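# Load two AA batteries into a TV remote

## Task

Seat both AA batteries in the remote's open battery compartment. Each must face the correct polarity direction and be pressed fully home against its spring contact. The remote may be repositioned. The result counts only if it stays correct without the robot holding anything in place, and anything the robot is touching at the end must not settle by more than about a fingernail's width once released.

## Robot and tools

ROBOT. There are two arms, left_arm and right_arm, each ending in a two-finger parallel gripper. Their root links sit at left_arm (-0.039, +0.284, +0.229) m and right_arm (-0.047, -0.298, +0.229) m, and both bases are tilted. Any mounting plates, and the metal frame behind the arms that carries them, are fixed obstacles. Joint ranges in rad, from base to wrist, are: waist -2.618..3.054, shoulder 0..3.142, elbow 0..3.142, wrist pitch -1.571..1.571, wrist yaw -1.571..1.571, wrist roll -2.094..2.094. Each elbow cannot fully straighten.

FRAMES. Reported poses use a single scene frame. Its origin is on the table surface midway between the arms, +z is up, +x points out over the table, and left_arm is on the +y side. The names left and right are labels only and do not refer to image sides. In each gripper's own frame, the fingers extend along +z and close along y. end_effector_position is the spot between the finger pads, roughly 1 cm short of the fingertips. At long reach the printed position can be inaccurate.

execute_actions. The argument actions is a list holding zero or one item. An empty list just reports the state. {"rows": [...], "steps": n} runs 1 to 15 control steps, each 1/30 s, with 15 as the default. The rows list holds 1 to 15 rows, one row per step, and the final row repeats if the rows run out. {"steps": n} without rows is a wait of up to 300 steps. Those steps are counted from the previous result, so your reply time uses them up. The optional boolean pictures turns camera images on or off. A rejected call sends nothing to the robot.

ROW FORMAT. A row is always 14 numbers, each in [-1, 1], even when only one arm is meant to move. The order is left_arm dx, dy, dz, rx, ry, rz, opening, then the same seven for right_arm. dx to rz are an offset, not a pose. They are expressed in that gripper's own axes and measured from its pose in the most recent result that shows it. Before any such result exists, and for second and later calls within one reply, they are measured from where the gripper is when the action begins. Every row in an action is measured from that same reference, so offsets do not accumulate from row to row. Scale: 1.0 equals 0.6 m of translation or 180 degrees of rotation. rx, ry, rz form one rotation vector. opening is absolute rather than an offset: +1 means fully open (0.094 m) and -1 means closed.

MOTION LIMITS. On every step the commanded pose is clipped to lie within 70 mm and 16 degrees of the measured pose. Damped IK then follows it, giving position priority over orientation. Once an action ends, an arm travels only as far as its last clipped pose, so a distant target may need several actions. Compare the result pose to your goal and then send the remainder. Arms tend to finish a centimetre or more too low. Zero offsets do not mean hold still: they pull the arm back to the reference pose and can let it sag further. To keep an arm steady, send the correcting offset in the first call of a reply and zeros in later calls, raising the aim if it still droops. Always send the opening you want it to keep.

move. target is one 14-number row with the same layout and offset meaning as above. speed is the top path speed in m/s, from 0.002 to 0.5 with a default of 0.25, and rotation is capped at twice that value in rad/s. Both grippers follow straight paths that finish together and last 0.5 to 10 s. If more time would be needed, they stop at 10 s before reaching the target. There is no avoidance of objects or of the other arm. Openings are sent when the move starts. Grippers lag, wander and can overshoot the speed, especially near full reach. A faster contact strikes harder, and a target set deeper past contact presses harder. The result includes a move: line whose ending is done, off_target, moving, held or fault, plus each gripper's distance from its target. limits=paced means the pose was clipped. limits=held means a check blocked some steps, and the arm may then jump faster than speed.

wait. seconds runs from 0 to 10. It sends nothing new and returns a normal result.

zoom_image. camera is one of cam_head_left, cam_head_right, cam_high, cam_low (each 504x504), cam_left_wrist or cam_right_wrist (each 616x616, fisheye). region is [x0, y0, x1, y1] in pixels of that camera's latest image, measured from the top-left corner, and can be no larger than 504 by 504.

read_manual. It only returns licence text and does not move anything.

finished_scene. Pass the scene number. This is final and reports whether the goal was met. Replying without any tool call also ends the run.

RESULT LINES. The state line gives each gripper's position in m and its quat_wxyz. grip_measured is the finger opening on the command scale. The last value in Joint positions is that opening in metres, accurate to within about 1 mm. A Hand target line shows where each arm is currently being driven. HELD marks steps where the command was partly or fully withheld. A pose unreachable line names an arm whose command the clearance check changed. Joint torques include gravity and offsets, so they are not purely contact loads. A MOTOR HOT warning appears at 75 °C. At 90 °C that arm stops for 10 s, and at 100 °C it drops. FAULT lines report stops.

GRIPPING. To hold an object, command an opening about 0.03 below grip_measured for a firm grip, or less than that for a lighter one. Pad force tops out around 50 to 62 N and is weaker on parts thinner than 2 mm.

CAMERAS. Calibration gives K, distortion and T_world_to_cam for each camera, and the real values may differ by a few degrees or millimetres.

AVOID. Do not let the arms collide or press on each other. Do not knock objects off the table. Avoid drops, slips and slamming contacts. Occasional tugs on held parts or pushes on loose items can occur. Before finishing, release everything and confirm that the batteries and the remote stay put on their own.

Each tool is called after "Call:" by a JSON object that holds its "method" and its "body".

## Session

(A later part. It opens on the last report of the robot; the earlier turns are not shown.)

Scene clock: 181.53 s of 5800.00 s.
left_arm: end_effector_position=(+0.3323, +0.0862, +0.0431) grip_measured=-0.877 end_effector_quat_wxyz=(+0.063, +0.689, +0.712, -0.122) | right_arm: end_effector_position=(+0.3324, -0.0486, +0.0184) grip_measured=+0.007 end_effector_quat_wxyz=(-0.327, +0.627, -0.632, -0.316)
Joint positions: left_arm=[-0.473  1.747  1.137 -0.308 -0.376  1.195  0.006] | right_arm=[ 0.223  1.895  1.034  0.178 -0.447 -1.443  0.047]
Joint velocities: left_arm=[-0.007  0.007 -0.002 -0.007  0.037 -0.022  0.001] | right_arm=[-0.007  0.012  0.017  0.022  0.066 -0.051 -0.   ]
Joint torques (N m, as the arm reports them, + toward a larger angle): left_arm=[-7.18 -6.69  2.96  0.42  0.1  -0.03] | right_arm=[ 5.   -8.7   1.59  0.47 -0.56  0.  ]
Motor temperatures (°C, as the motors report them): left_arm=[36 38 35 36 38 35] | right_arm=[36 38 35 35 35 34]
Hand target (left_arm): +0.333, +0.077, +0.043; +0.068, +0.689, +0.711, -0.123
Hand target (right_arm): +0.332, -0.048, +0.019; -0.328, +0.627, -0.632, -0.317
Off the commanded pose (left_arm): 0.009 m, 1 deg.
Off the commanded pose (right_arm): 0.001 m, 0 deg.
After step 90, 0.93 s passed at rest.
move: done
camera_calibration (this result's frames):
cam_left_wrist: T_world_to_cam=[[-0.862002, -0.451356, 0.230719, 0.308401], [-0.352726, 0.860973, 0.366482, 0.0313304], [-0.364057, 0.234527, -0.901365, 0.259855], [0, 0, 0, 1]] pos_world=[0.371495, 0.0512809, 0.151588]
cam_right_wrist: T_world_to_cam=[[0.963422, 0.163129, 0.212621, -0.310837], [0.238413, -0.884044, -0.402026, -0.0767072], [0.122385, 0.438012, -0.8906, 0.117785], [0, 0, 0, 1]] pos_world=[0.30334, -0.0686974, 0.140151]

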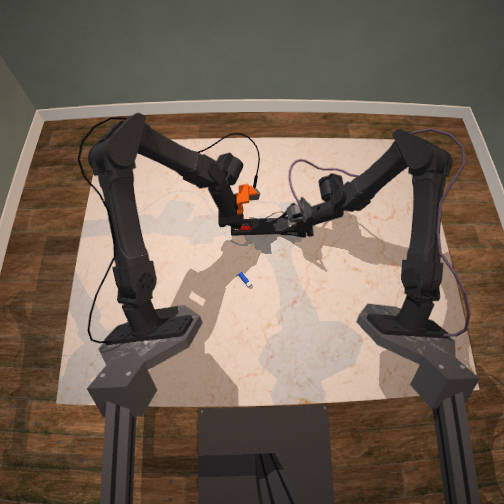

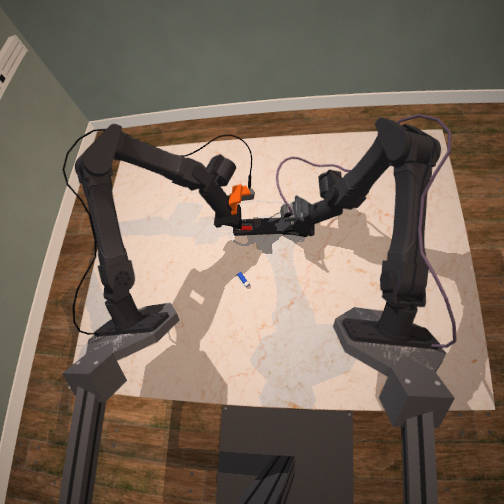

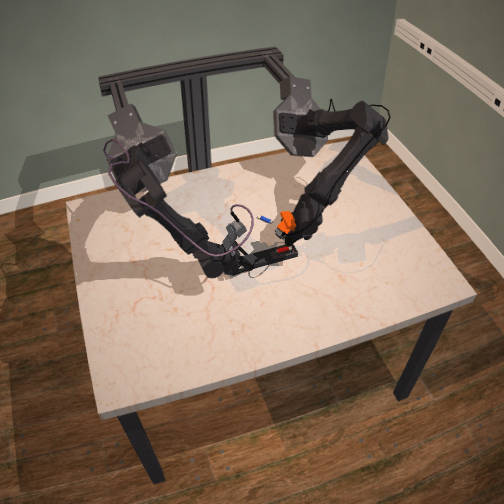

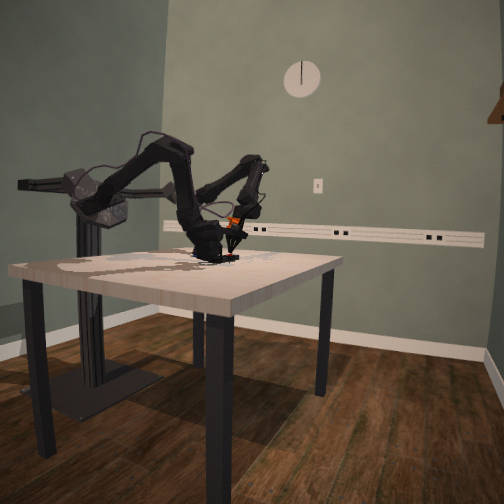

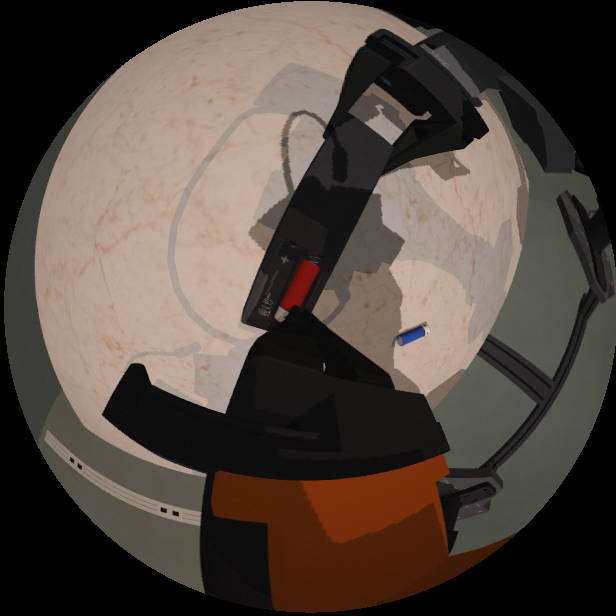

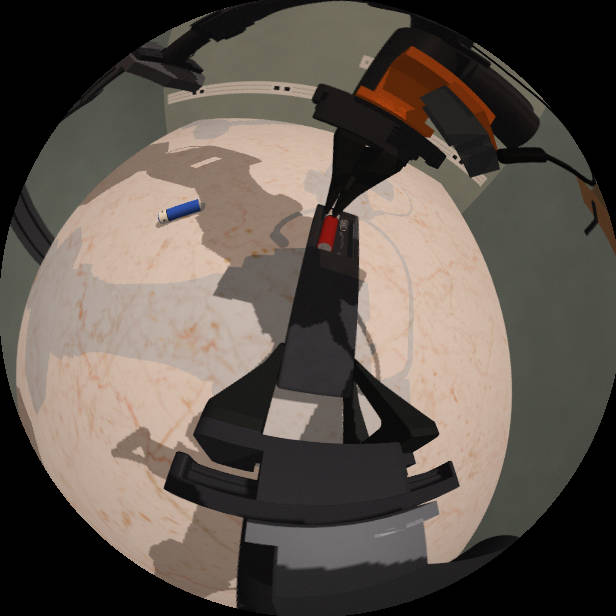

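Call:
{"method": "move", "body": {"target": [0.001,0.011,0.03,-0.01,0,0,-0.88,0,0,0,0,0,0,-0.02], "speed": 0.02}}

Call:
{"method": "zoom_image", "body": {"camera": "cam_right_wrist", "region": [280,150,400,270]}}

Call:
{"method": "zoom_image", "body": {"camera": "cam_left_wrist", "region": [240,200,390,350]}}

Scene clock: 185.23 s of 5800.00 s.
left_arm: end_effector_position=(+0.3382, +0.0858, +0.0406) grip_measured=-0.877 end_effector_quat_wxyz=(+0.073, +0.689, +0.711, -0.115) | right_arm: end_effector_position=(+0.3322, -0.0487, +0.0183) grip_measured=+0.007 end_effector_quat_wxyz=(-0.325, +0.625, -0.634, -0.317)
Joint positions: left_arm=[-0.467  1.752  1.137 -0.277 -0.375  1.214  0.006] | right_arm=[ 0.223  1.895  1.034  0.177 -0.446 -1.436  0.047]
Joint velocities: left_arm=[ 0.007 -0.007  0.002  0.022 -0.051  0.066  0.   ] | right_arm=[ 0.007 -0.002  0.002 -0.007 -0.022 -0.007 -0.001]
Joint torques (N m, as the arm reports them, + toward a larger angle): left_arm=[-4.72 -4.97  1.82  0.92  0.11  0.15] | right_arm=[ 5.01 -8.68  1.56  0.46 -0.53 -0.07]
Motor temperatures (°C, as the motors report them): left_arm=[36 38 35 36 38 35] | right_arm=[36 38 35 35 35 34]
Hand target (left_arm): +0.337, +0.083, +0.026; +0.073, +0.688, +0.714, -0.110
Hand target (right_arm): +0.332, -0.049, +0.018; -0.327, +0.627, -0.632, -0.316
Off the commanded pose (left_arm): 0.016 m, 1 deg.
Off the commanded pose (right_arm): 0.000 m, 0 deg.
move: off_target (left_arm)
camera_calibration (this result's frames):
cam_left_wrist: T_world_to_cam=[[-0.866148, -0.452215, 0.212814, 0.316106], [-0.362724, 0.861712, 0.3548, 0.0385404], [-0.34383, 0.230117, -0.9104, 0.253692], [0, 0, 0, 1]] pos_world=[0.375001, 0.0513583, 0.150016]
cam_right_wrist: T_world_to_cam=[[0.965323, 0.159656, 0.206545, -0.311333], [0.232601, -0.885221, -0.402841, -0.0749128], [0.118522, 0.436915, -0.89166, 0.118978], [0, 0, 0, 1]] pos_world=[0.30386, -0.0685917, 0.140214]

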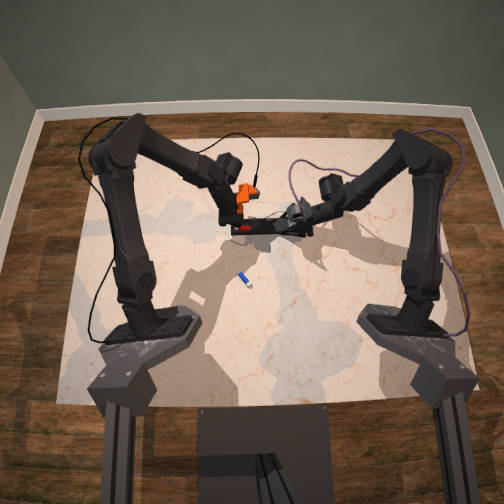

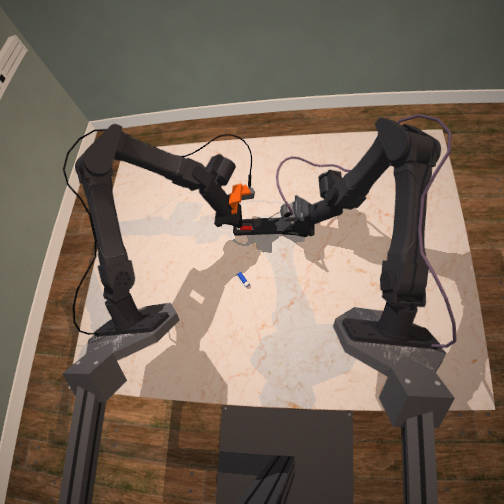

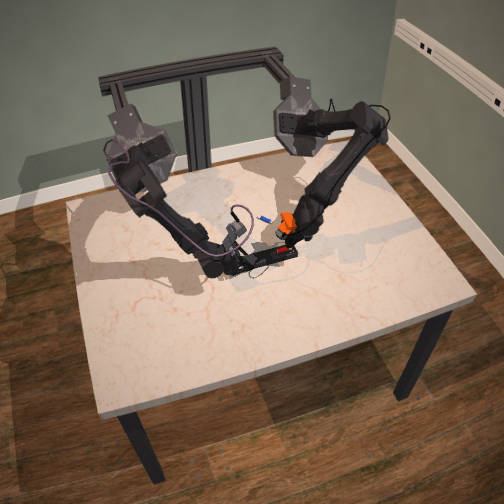

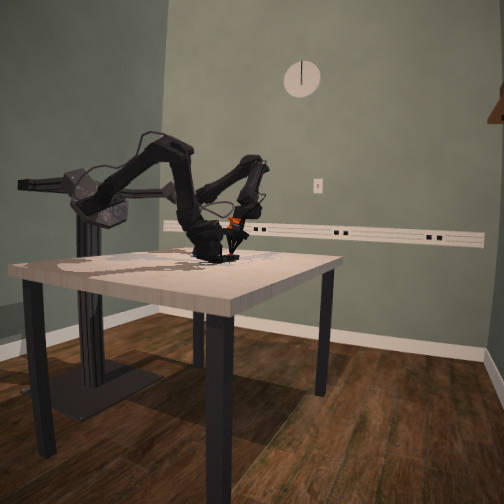

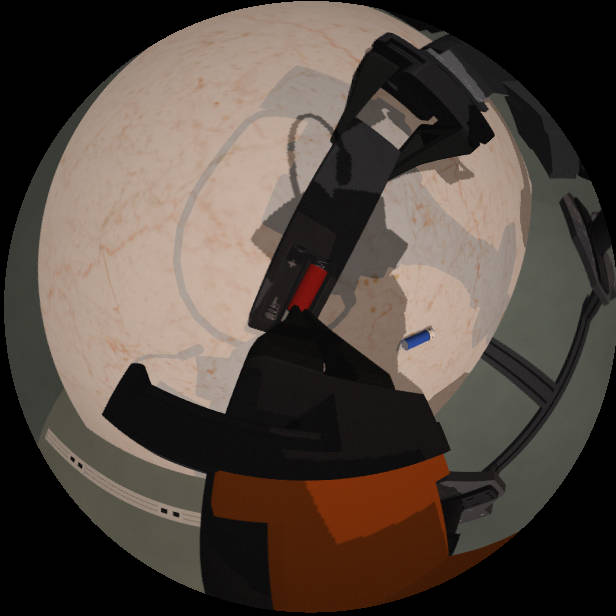

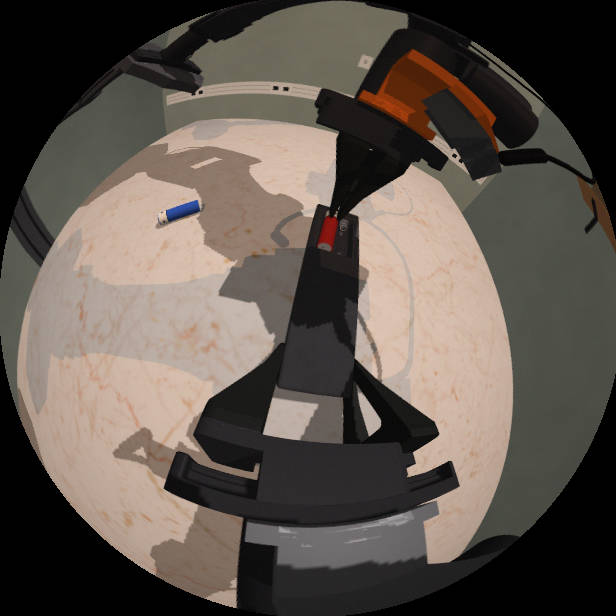

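Region (280, 150, 400, 270) of cam_right_wrist's 616x616 image, scaled by 4.200, with more detail than that image has.

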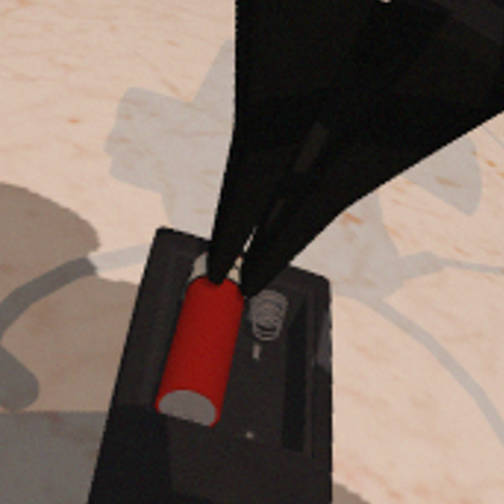

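Region (240, 200, 390, 350) of cam_left_wrist's 616x616 image, scaled by 3.360, with more detail than that image has.

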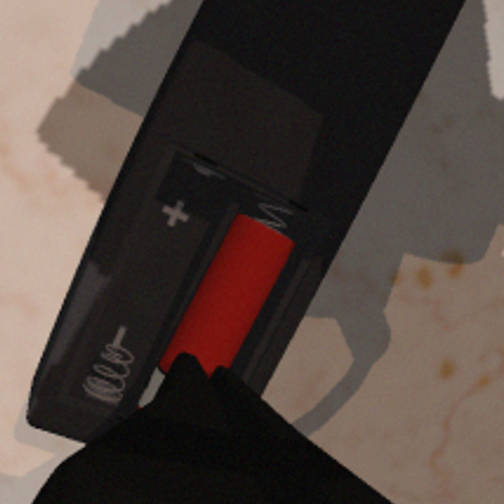

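Call:
{"method": "execute_actions", "body": {"actions": [{"rows":[[0,-0.002,0.028,0,0,0,-0.88,0,0,0,0,0,0,-0.02],[-0.004,-0.002,0.030,0,-0.004,0,-0.88,0,0,0,0,0,0,-0.02],[-0.008,-0.002,0.032,0,-0.008,0,-0.88,0,0,0,0,0,0,-0.02],[-0.012,-0.002,0.034,0,-0.012,0,-0.88,0,0,0,0,0,0,-0.02],[-0.016,-0.002,0.036,0,-0.016,0,-0.88,0,0,0,0,0,0,-0.02],[-0.020,-0.002,0.038,0,-0.02,0,-0.88,0,0,0,0,0,0,-0.02],[-0.024,-0.002,0.040,0,-0.024,0,-0.88,0,0,0,0,0,0,-0.02],[-0.028,-0.002,0.042,0,-0.028,0,-0.88,0,0,0,0,0,0,-0.02],[-0.032,-0.002,0.044,0,-0.032,0,-0.88,0,0,0,0,0,0,-0.02],[-0.036,-0.002,0.046,0,-0.036,0,-0.88,0,0,0,0,0,0,-0.02],[-0.040,-0.002,0.048,0,-0.04,0,-0.88,0,0,0,0,0,0,-0.02]],"steps":15}]}}

Call:
{"method": "zoom_image", "body": {"camera": "cam_right_wrist", "region": [280,150,400,270]}}

Call:
{"method": "zoom_image", "body": {"camera": "cam_left_wrist", "region": [240,200,390,350]}}

Scene clock: 191.33 s of 5800.00 s.
left_arm: end_effector_position=(+0.3364, +0.0581, +0.0365) grip_measured=-0.877 end_effector_quat_wxyz=(+0.114, +0.684, +0.703, -0.158) | right_arm: end_effector_position=(+0.3322, -0.0487, +0.0182) grip_measured=+0.007 end_effector_quat_wxyz=(-0.325, +0.625, -0.635, -0.317)
Joint positions: left_arm=[-0.465  1.793  1.137 -0.198 -0.259  1.235  0.006] | right_arm=[ 0.223  1.895  1.034  0.177 -0.446 -1.435  0.047]
Joint velocities: left_arm=[-0.007  0.051 -0.007  0.198  0.125 -0.037 -0.   ] | right_arm=[ 0.007  0.017 -0.017  0.022  0.007 -0.022  0.   ]
Joint torques (N m, as the arm reports them, + toward a larger angle): left_arm=[-4.22 -5.26  1.8   0.84  0.05  0.06] | right_arm=[ 5.   -8.71  1.57  0.45 -0.53 -0.03]
Motor temperatures (°C, as the motors report them): left_arm=[36 38 35 37 38 35] | right_arm=[36 39 35 36 35 34]
Hand target (left_arm): +0.336, +0.056, +0.020; +0.117, +0.681, +0.705, -0.157
Hand target (right_arm): +0.332, -0.049, +0.018; -0.325, +0.625, -0.634, -0.317
Off the commanded pose (left_arm): 0.018 m, 1 deg.
Off the commanded pose (right_arm): 0.000 m, 0 deg.
Steps of this call (steps 1 to 90: nothing new was sent; then 2.60 s passed at rest; steps 91 to 105: all 15 steps of this action). Readings (end_effector_position):
91: left_arm (+0.3382, +0.0858, +0.0406) | right_arm (+0.3322, -0.0487, +0.0183)
92: left_arm (+0.3383, +0.0857, +0.0406) | right_arm (+0.3322, -0.0487, +0.0182)
94: left_arm (+0.3379, +0.0845, +0.0401) | right_arm (+0.3322, -0.0487, +0.0182)
98: left_arm (+0.3370, +0.0761, +0.0383) | right_arm (+0.3322, -0.0487, +0.0182)
105: the state above
camera_calibration (this result's frames):
cam_left_wrist: T_world_to_cam=[[-0.866728, -0.421681, 0.266398, 0.299335], [-0.360996, 0.898891, 0.248349, 0.0643421], [-0.344187, 0.119082, -0.931319, 0.263082], [0, 0, 0, 1]] pos_world=[0.373219, 0.0370592, 0.149292]
cam_right_wrist: T_world_to_cam=[[0.965763, 0.159003, 0.20499, -0.311386], [0.231305, -0.885556, -0.402851, -0.0745463], [0.117476, 0.436473, -0.892015, 0.119282], [0, 0, 0, 1]] pos_world=[0.303955, -0.0685672, 0.140202]

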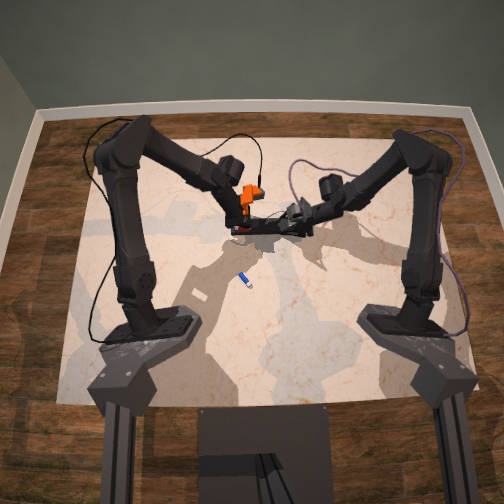

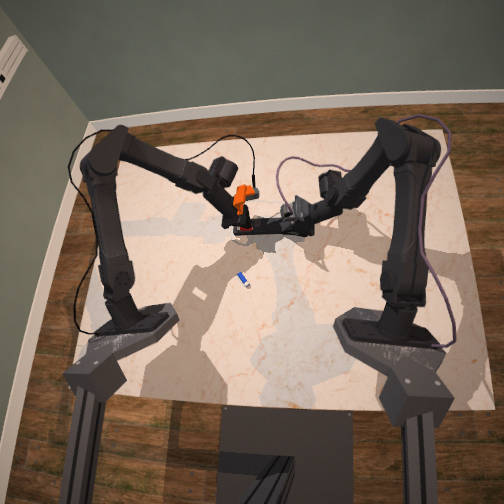

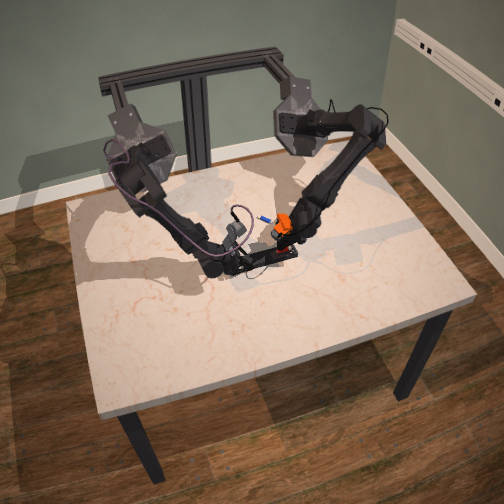

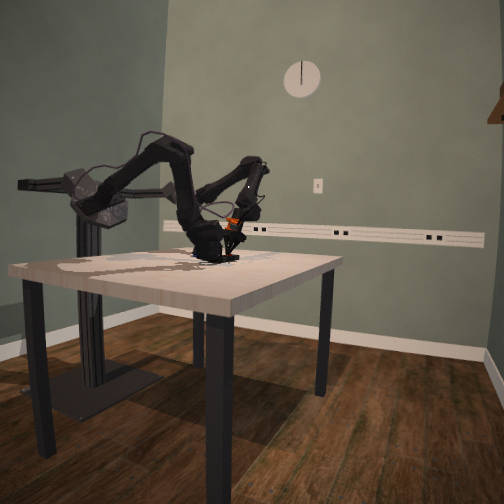

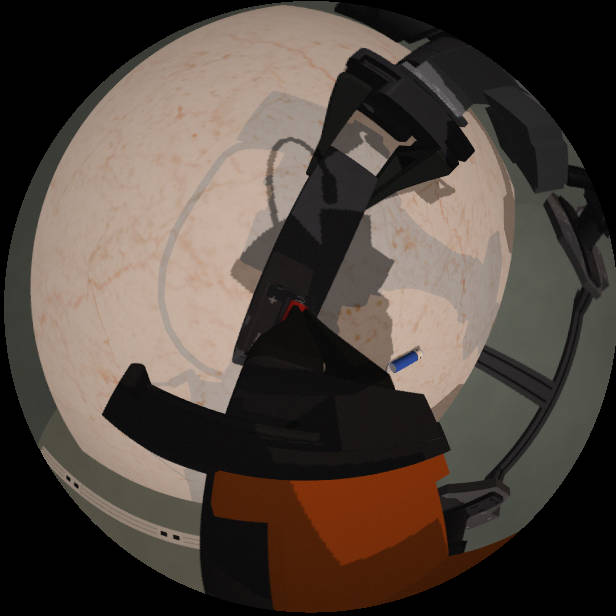

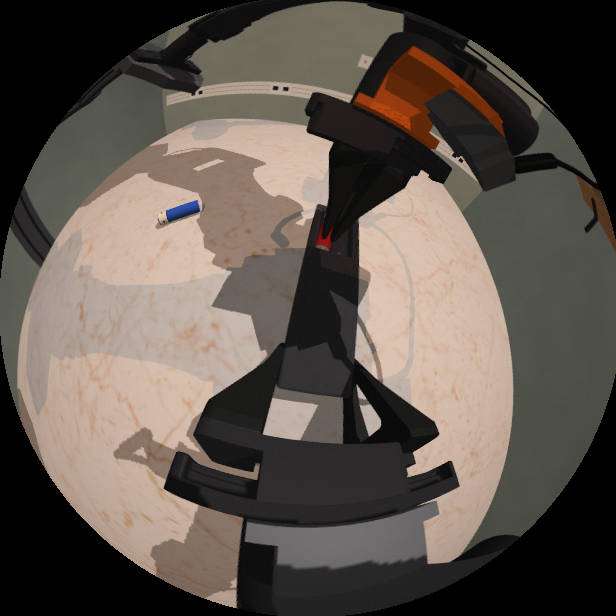

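Region (280, 150, 400, 270) of cam_right_wrist's 616x616 image, scaled by 4.200, with more detail than that image has.

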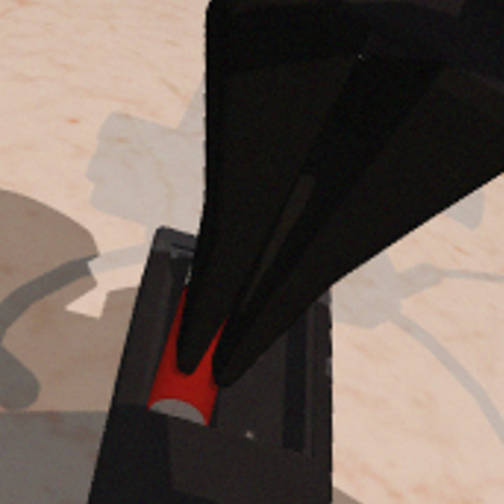

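Region (240, 200, 390, 350) of cam_left_wrist's 616x616 image, scaled by 3.360, with more detail than that image has.

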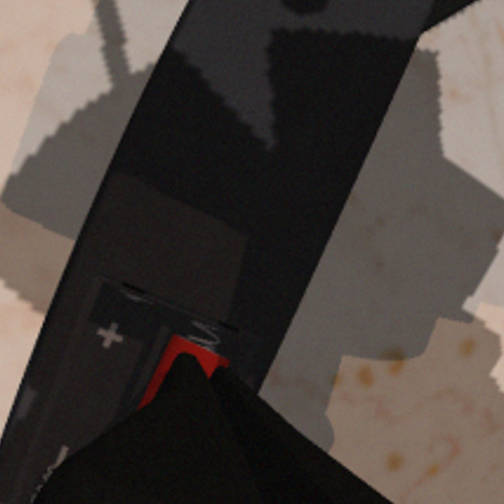

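Call:
{"method": "move", "body": {"target": [0,0,-0.035,0,0,0,-1,0,0,0,0,0,0,-0.02], "speed": 0.06}}

Call:
{"method": "move", "body": {"target": [0.088,-0.005,-0.043,-0.015,-0.153,0,-1,0,0,0,0,0,0,-0.02], "speed": 0.15}}

Call:
{"method": "zoom_image", "body": {"camera": "cam_right_wrist", "region": [280,150,400,270]}}

Call:
{"method": "zoom_image", "body": {"camera": "cam_left_wrist", "region": [240,200,390,350]}}

Call:
{"method": "zoom_image", "body": {"camera": "cam_high", "region": [260,220,320,280]}}

Scene clock: 197.30 s of 5800.00 s.
left_arm: end_effector_position=(+0.3460, +0.0688, +0.0501) grip_measured=-0.976 end_effector_quat_wxyz=(+0.117, +0.680, +0.708, -0.153) | right_arm: end_effector_position=(+0.3322, -0.0487, +0.0182) grip_measured=+0.007 end_effector_quat_wxyz=(-0.325, +0.625, -0.635, -0.317)
Joint positions: left_arm=[-0.462  1.737  1.137 -0.24  -0.264  1.23   0.001] | right_arm=[ 0.223  1.895  1.034  0.177 -0.446 -1.434  0.047]
Joint velocities: left_arm=[ 0.002 -0.002  0.002 -0.007 -0.007 -0.051  0.   ] | right_arm=[-0.002 -0.017  0.012  0.007 -0.007  0.037 -0.   ]
Joint torques (N m, as the arm reports them, + toward a larger angle): left_arm=[-7.64 -9.43  1.01  0.37  0.1  -0.04] | right_arm=[ 4.99 -8.67  1.58  0.46 -0.52  0.  ]
Motor temperatures (°C, as the motors report them): left_arm=[36 38 35 37 37 35] | right_arm=[36 39 35 36 35 34]
Hand target (left_arm): +0.338, +0.066, +0.056; +0.114, +0.684, +0.703, -0.158
Hand target (right_arm): +0.332, -0.049, +0.018; -0.325, +0.625, -0.635, -0.317
Off the commanded pose (left_arm): 0.011 m, 1 deg.
Off the commanded pose (right_arm): 0.000 m, 0 deg.
After step 90, 2.03 s passed at rest.
move: off_target (left_arm)
camera_calibration (this result's frames):
cam_left_wrist: T_world_to_cam=[[-0.862113, -0.43686, 0.256737, 0.3085], [-0.377882, 0.891844, 0.248635, 0.0610728], [-0.337588, 0.117335, -0.933952, 0.275735], [0, 0, 0, 1]] pos_world=[0.382125, 0.0479507, 0.163135]
cam_right_wrist: T_world_to_cam=[[0.965861, 0.158785, 0.204693, -0.311424], [0.230983, -0.885605, -0.402927, -0.07444], [0.117298, 0.436452, -0.892048, 0.119341], [0, 0, 0, 1]] pos_world=[0.303988, -0.0685617, 0.14021]

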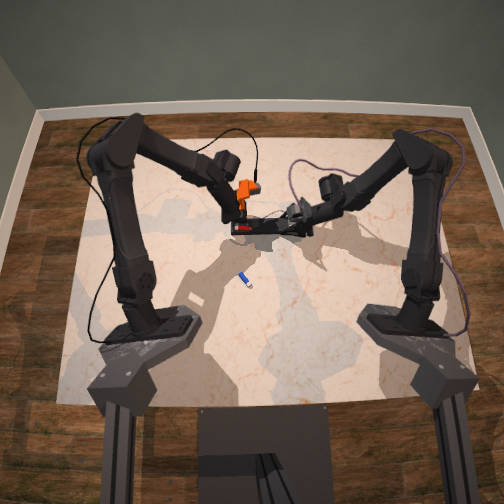

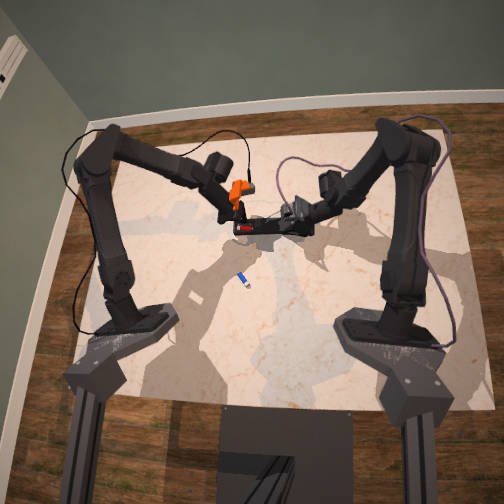

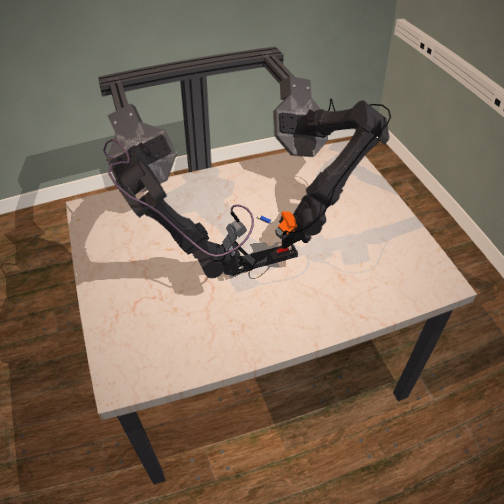

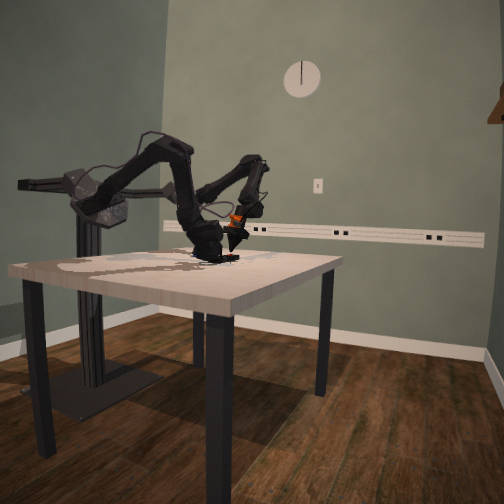

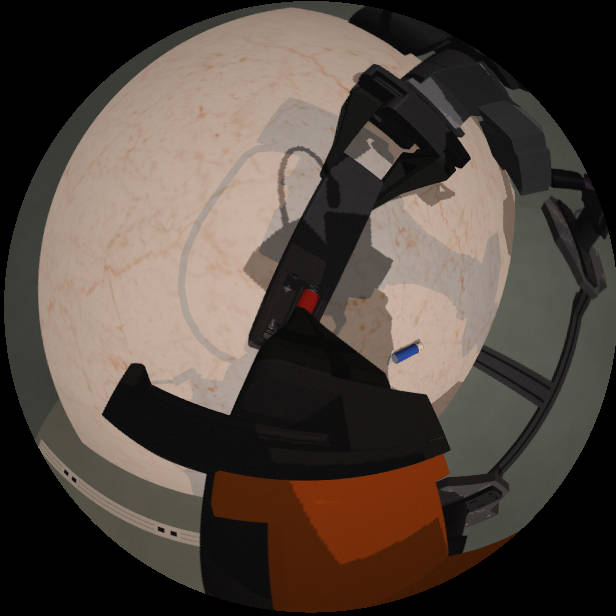

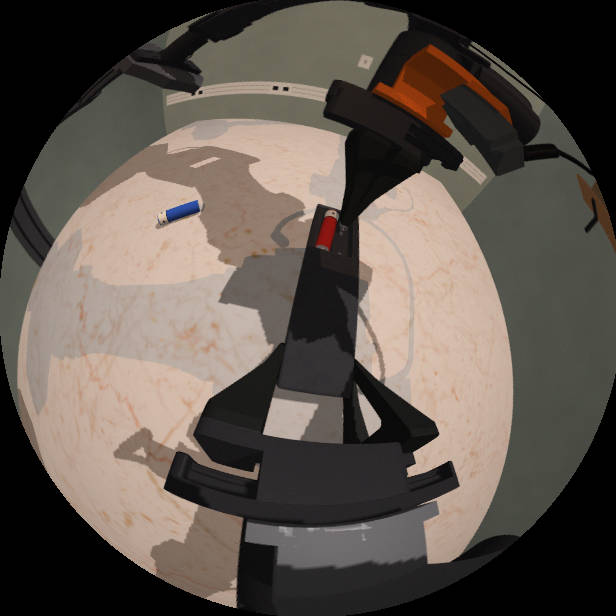

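Scene clock: 199.50 s of 5800.00 s.
left_arm: end_effector_position=(+0.3488, +0.1322, +0.0499) grip_measured=-0.976 end_effector_quat_wxyz=(+0.290, +0.626, +0.669, -0.278) | right_arm: end_effector_position=(+0.3322, -0.0487, +0.0182) grip_measured=+0.007 end_effector_quat_wxyz=(-0.325, +0.625, -0.635, -0.317)
Joint positions: left_arm=[-0.061  1.589  0.926 -0.053  0.452  1.505  0.001] | right_arm=[ 0.223  1.895  1.034  0.177 -0.446 -1.434  0.047]
Joint velocities: left_arm=[-0.002 -0.007 -0.007  0.022 -0.066 -0.007  0.   ] | right_arm=[ 0.002 -0.017  0.007 -0.022 -0.007  0.051 -0.001]
Joint torques (N m, as the arm reports them, + toward a larger angle): left_arm=[-3.36 -9.62 -0.2   0.51  0.54  0.11] | right_arm=[ 5.02 -8.69  1.58  0.45 -0.53 -0.01]
Motor temperatures (°C, as the motors report them): left_arm=[36 38 35 36 38 35] | right_arm=[36 39 35 36 35 34]
Hand target (left_arm): +0.342, +0.129, +0.054; +0.298, +0.625, +0.662, -0.287
Hand target (right_arm): +0.332, -0.049, +0.018; -0.325, +0.625, -0.635, -0.317
Off the commanded pose (left_arm): 0.010 m, 2 deg.
Off the commanded pose (right_arm): 0.000 m, 0 deg.
move: done
camera_calibration (this result's frames):
cam_left_wrist: T_world_to_cam=[[-0.865501, -0.337397, 0.370232, 0.321053], [-0.422882, 0.888321, -0.179043, 0.0431318], [-0.268476, -0.311527, -0.911522, 0.300543], [0, 0, 0, 1]] pos_world=[0.3768, 0.163635, 0.16281]
cam_right_wrist: T_world_to_cam=[[0.965861, 0.158785, 0.204693, -0.311424], [0.230983, -0.885605, -0.402927, -0.07444], [0.117298, 0.436452, -0.892048, 0.119341], [0, 0, 0, 1]] pos_world=[0.303988, -0.0685617, 0.14021]

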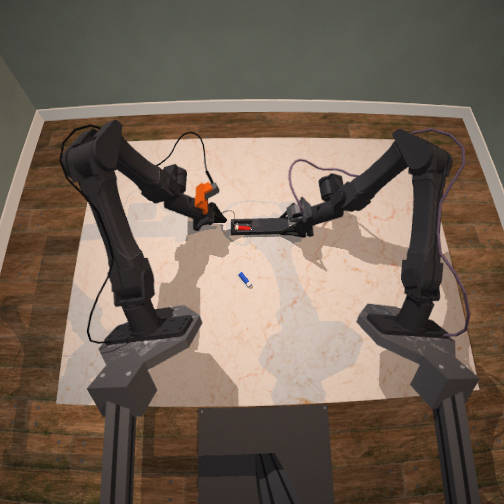

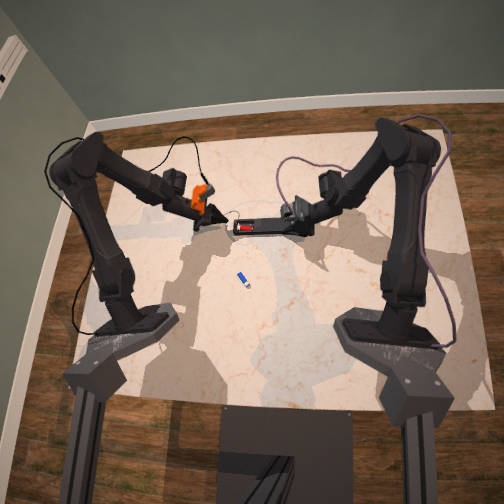

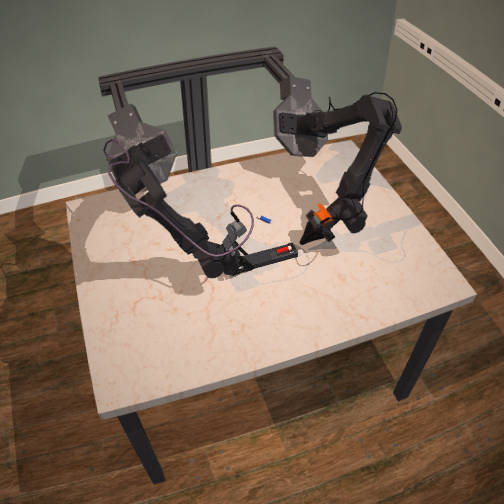

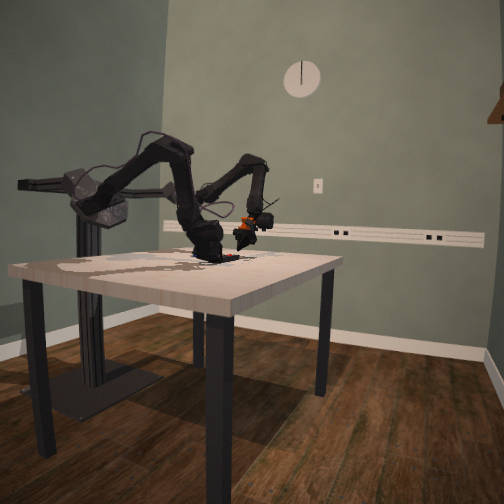

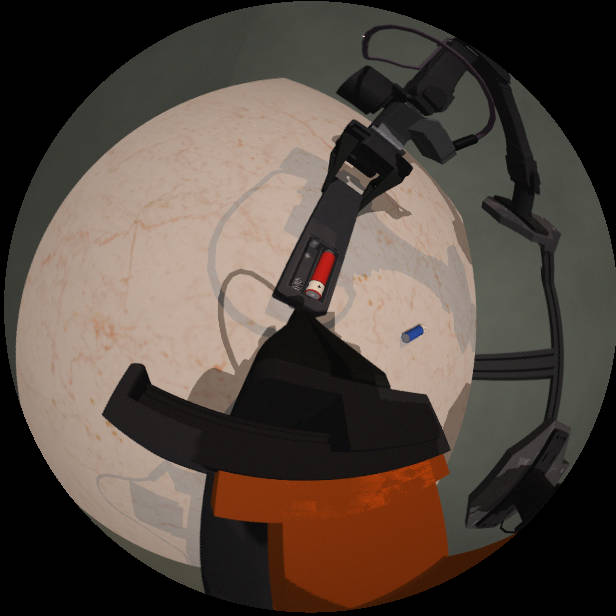

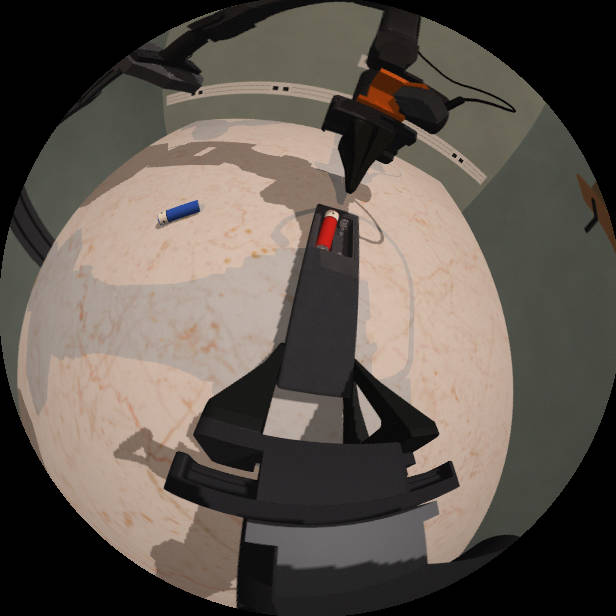

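Region (280, 150, 400, 270) of cam_right_wrist's 616x616 image, scaled by 4.200, with more detail than that image has.

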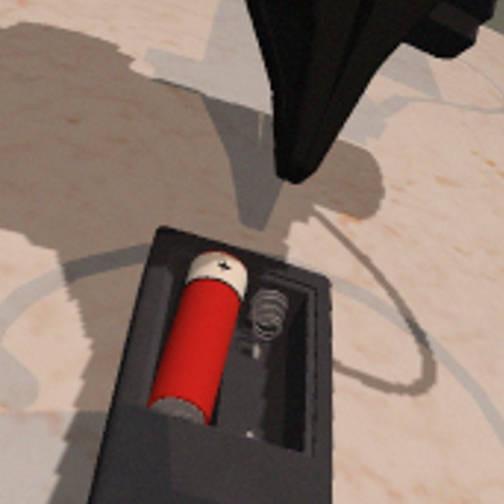

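Region (240, 200, 390, 350) of cam_left_wrist's 616x616 image, scaled by 3.360, with more detail than that image has.

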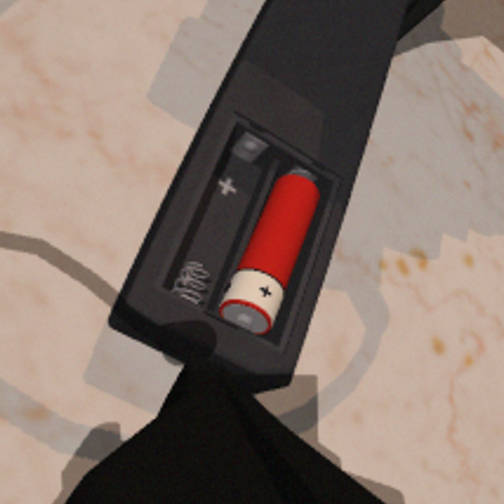

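Region (260, 220, 320, 280) of cam_high's 504x504 image, scaled by 8.400, with more detail than that image has.

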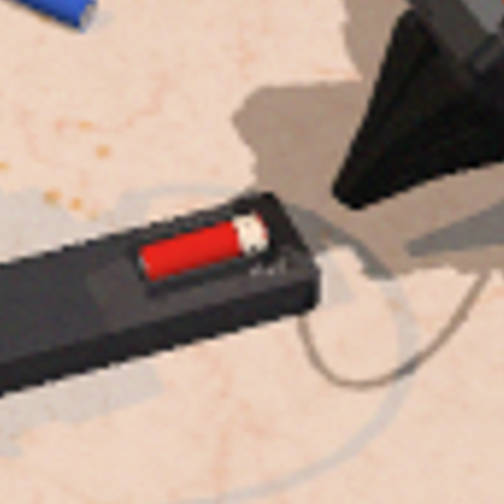

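Call:
{"method": "move", "body": {"target": [-0.017,-0.022,0.028,0,0,0,-1,0,0,0,0,0,0,-0.02], "speed": 0.04}}

Call:
{"method": "zoom_image", "body": {"camera": "cam_right_wrist", "region": [280,150,400,270]}}

Call:
{"method": "zoom_image", "body": {"camera": "cam_left_wrist", "region": [240,200,390,350]}}

Call:
{"method": "zoom_image", "body": {"camera": "cam_high", "region": [260,220,320,280]}}

Scene clock: 206.13 s of 5800.00 s.
left_arm: end_effector_position=(+0.3500, +0.1194, +0.0486) grip_measured=-0.976 end_effector_quat_wxyz=(+0.298, +0.625, +0.671, -0.265) | right_arm: end_effector_position=(+0.3322, -0.0487, +0.0182) grip_measured=+0.007 end_effector_quat_wxyz=(-0.325, +0.625, -0.635, -0.317)
Joint positions: left_arm=[-0.103  1.604  0.902  0.027  0.411  1.47   0.001] | right_arm=[ 0.223  1.895  1.034  0.177 -0.446 -1.434  0.047]
Joint velocities: left_arm=[-0.012  0.007  0.007  0.022 -0.051 -0.022 -0.002] | right_arm=[ 0.007  0.002 -0.002 -0.037 -0.051  0.022 -0.   ]
Joint torques (N m, as the arm reports them, + toward a larger angle): left_arm=[-4.93 -7.61 -0.23  0.59  0.37 -0.08] | right_arm=[ 4.99 -8.68  1.56  0.45 -0.53 -0.01]
Motor temperatures (°C, as the motors report them): left_arm=[36 38 35 36 38 35] | right_arm=[36 39 35 36 35 34]
Hand target (left_arm): +0.337, +0.112, +0.047; +0.290, +0.625, +0.669, -0.278
Hand target (right_arm): +0.332, -0.049, +0.018; -0.325, +0.625, -0.635, -0.317
Off the commanded pose (left_arm): 0.015 m, 2 deg.
Off the commanded pose (right_arm): 0.000 m, 0 deg.
After step 90, 2.67 s passed at rest.
move: off_target (left_arm)
camera_calibration (this result's frames):
cam_left_wrist: T_world_to_cam=[[-0.868608, -0.353911, 0.346797, 0.322413], [-0.432455, 0.883112, -0.181924, 0.0589348], [-0.241875, -0.307995, -0.920128, 0.286402], [0, 0, 0, 1]] pos_world=[0.374811, 0.15027, 0.162436]
cam_right_wrist: T_world_to_cam=[[0.965861, 0.158785, 0.204693, -0.311424], [0.230983, -0.885605, -0.402927, -0.07444], [0.117298, 0.436452, -0.892048, 0.119341], [0, 0, 0, 1]] pos_world=[0.303988, -0.0685617, 0.14021]

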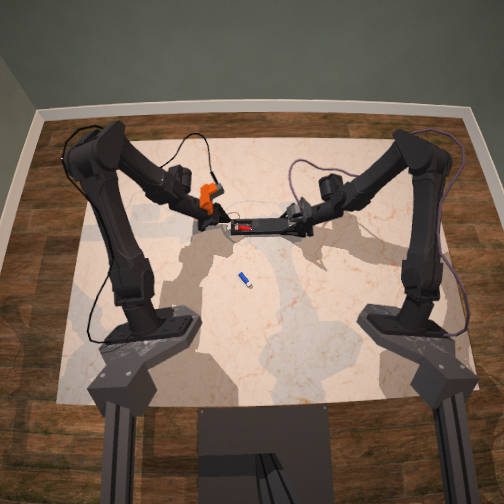

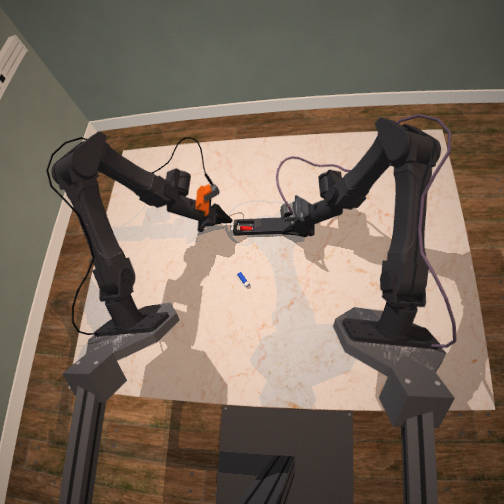

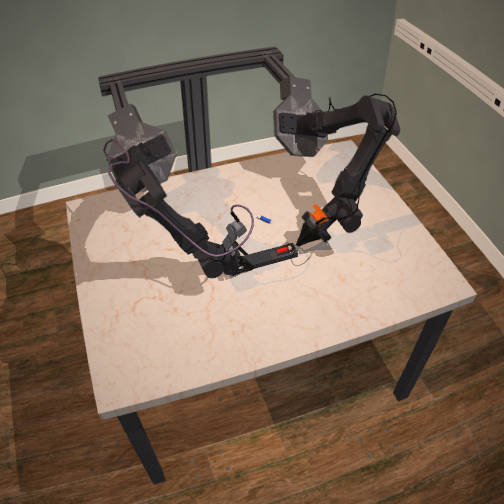

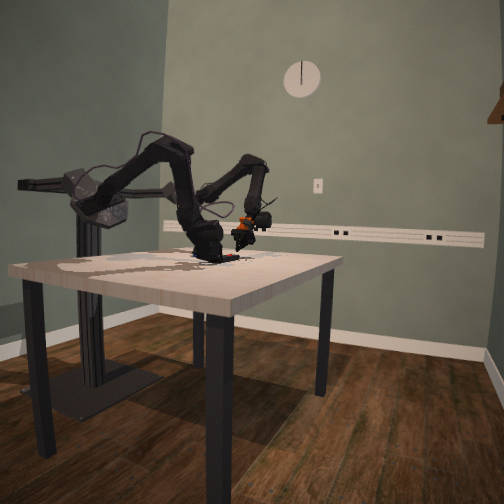

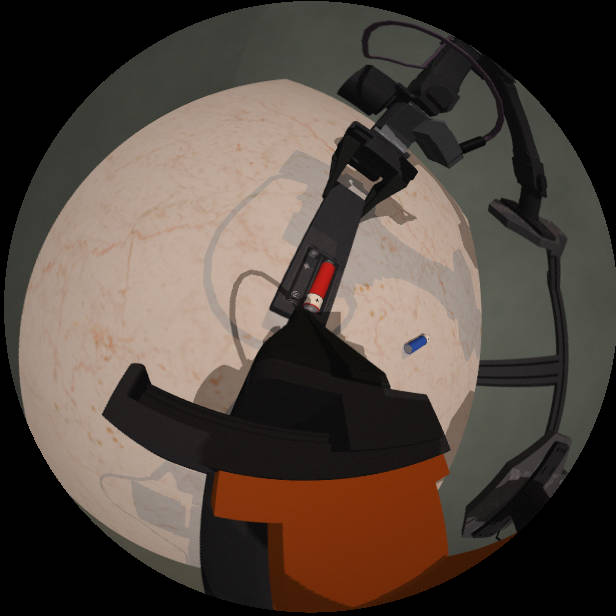

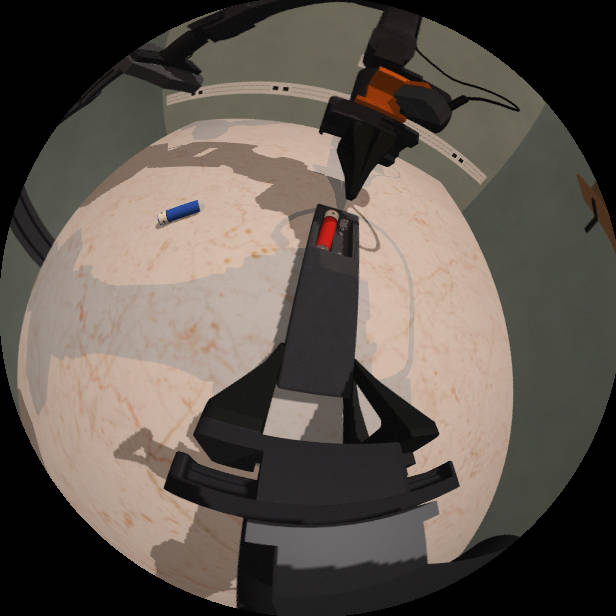

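Region (280, 150, 400, 270) of cam_right_wrist's 616x616 image, scaled by 4.200, with more detail than that image has.

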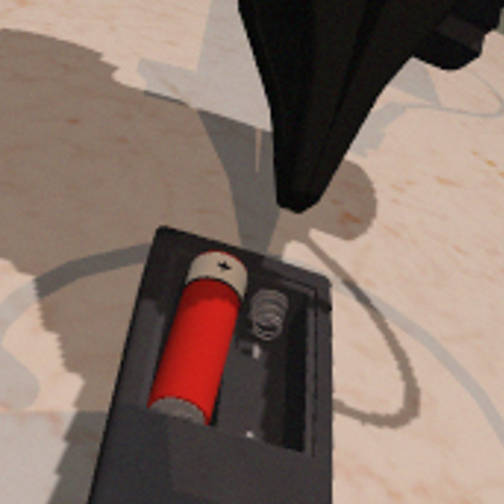

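Region (240, 200, 390, 350) of cam_left_wrist's 616x616 image, scaled by 3.360, with more detail than that image has.

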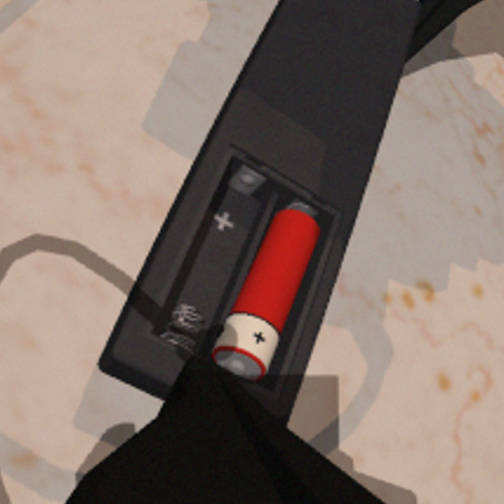

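Region (260, 220, 320, 280) of cam_high's 504x504 image, scaled by 8.400, with more detail than that image has.

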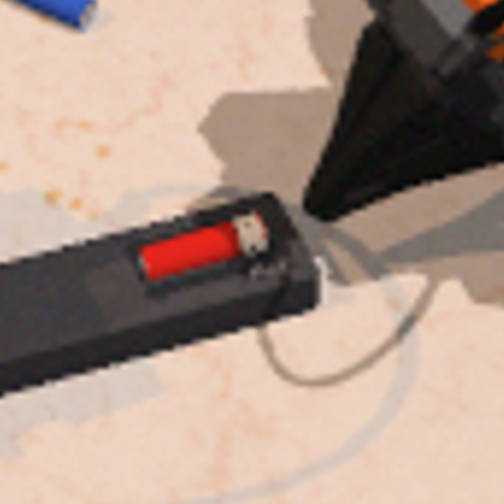

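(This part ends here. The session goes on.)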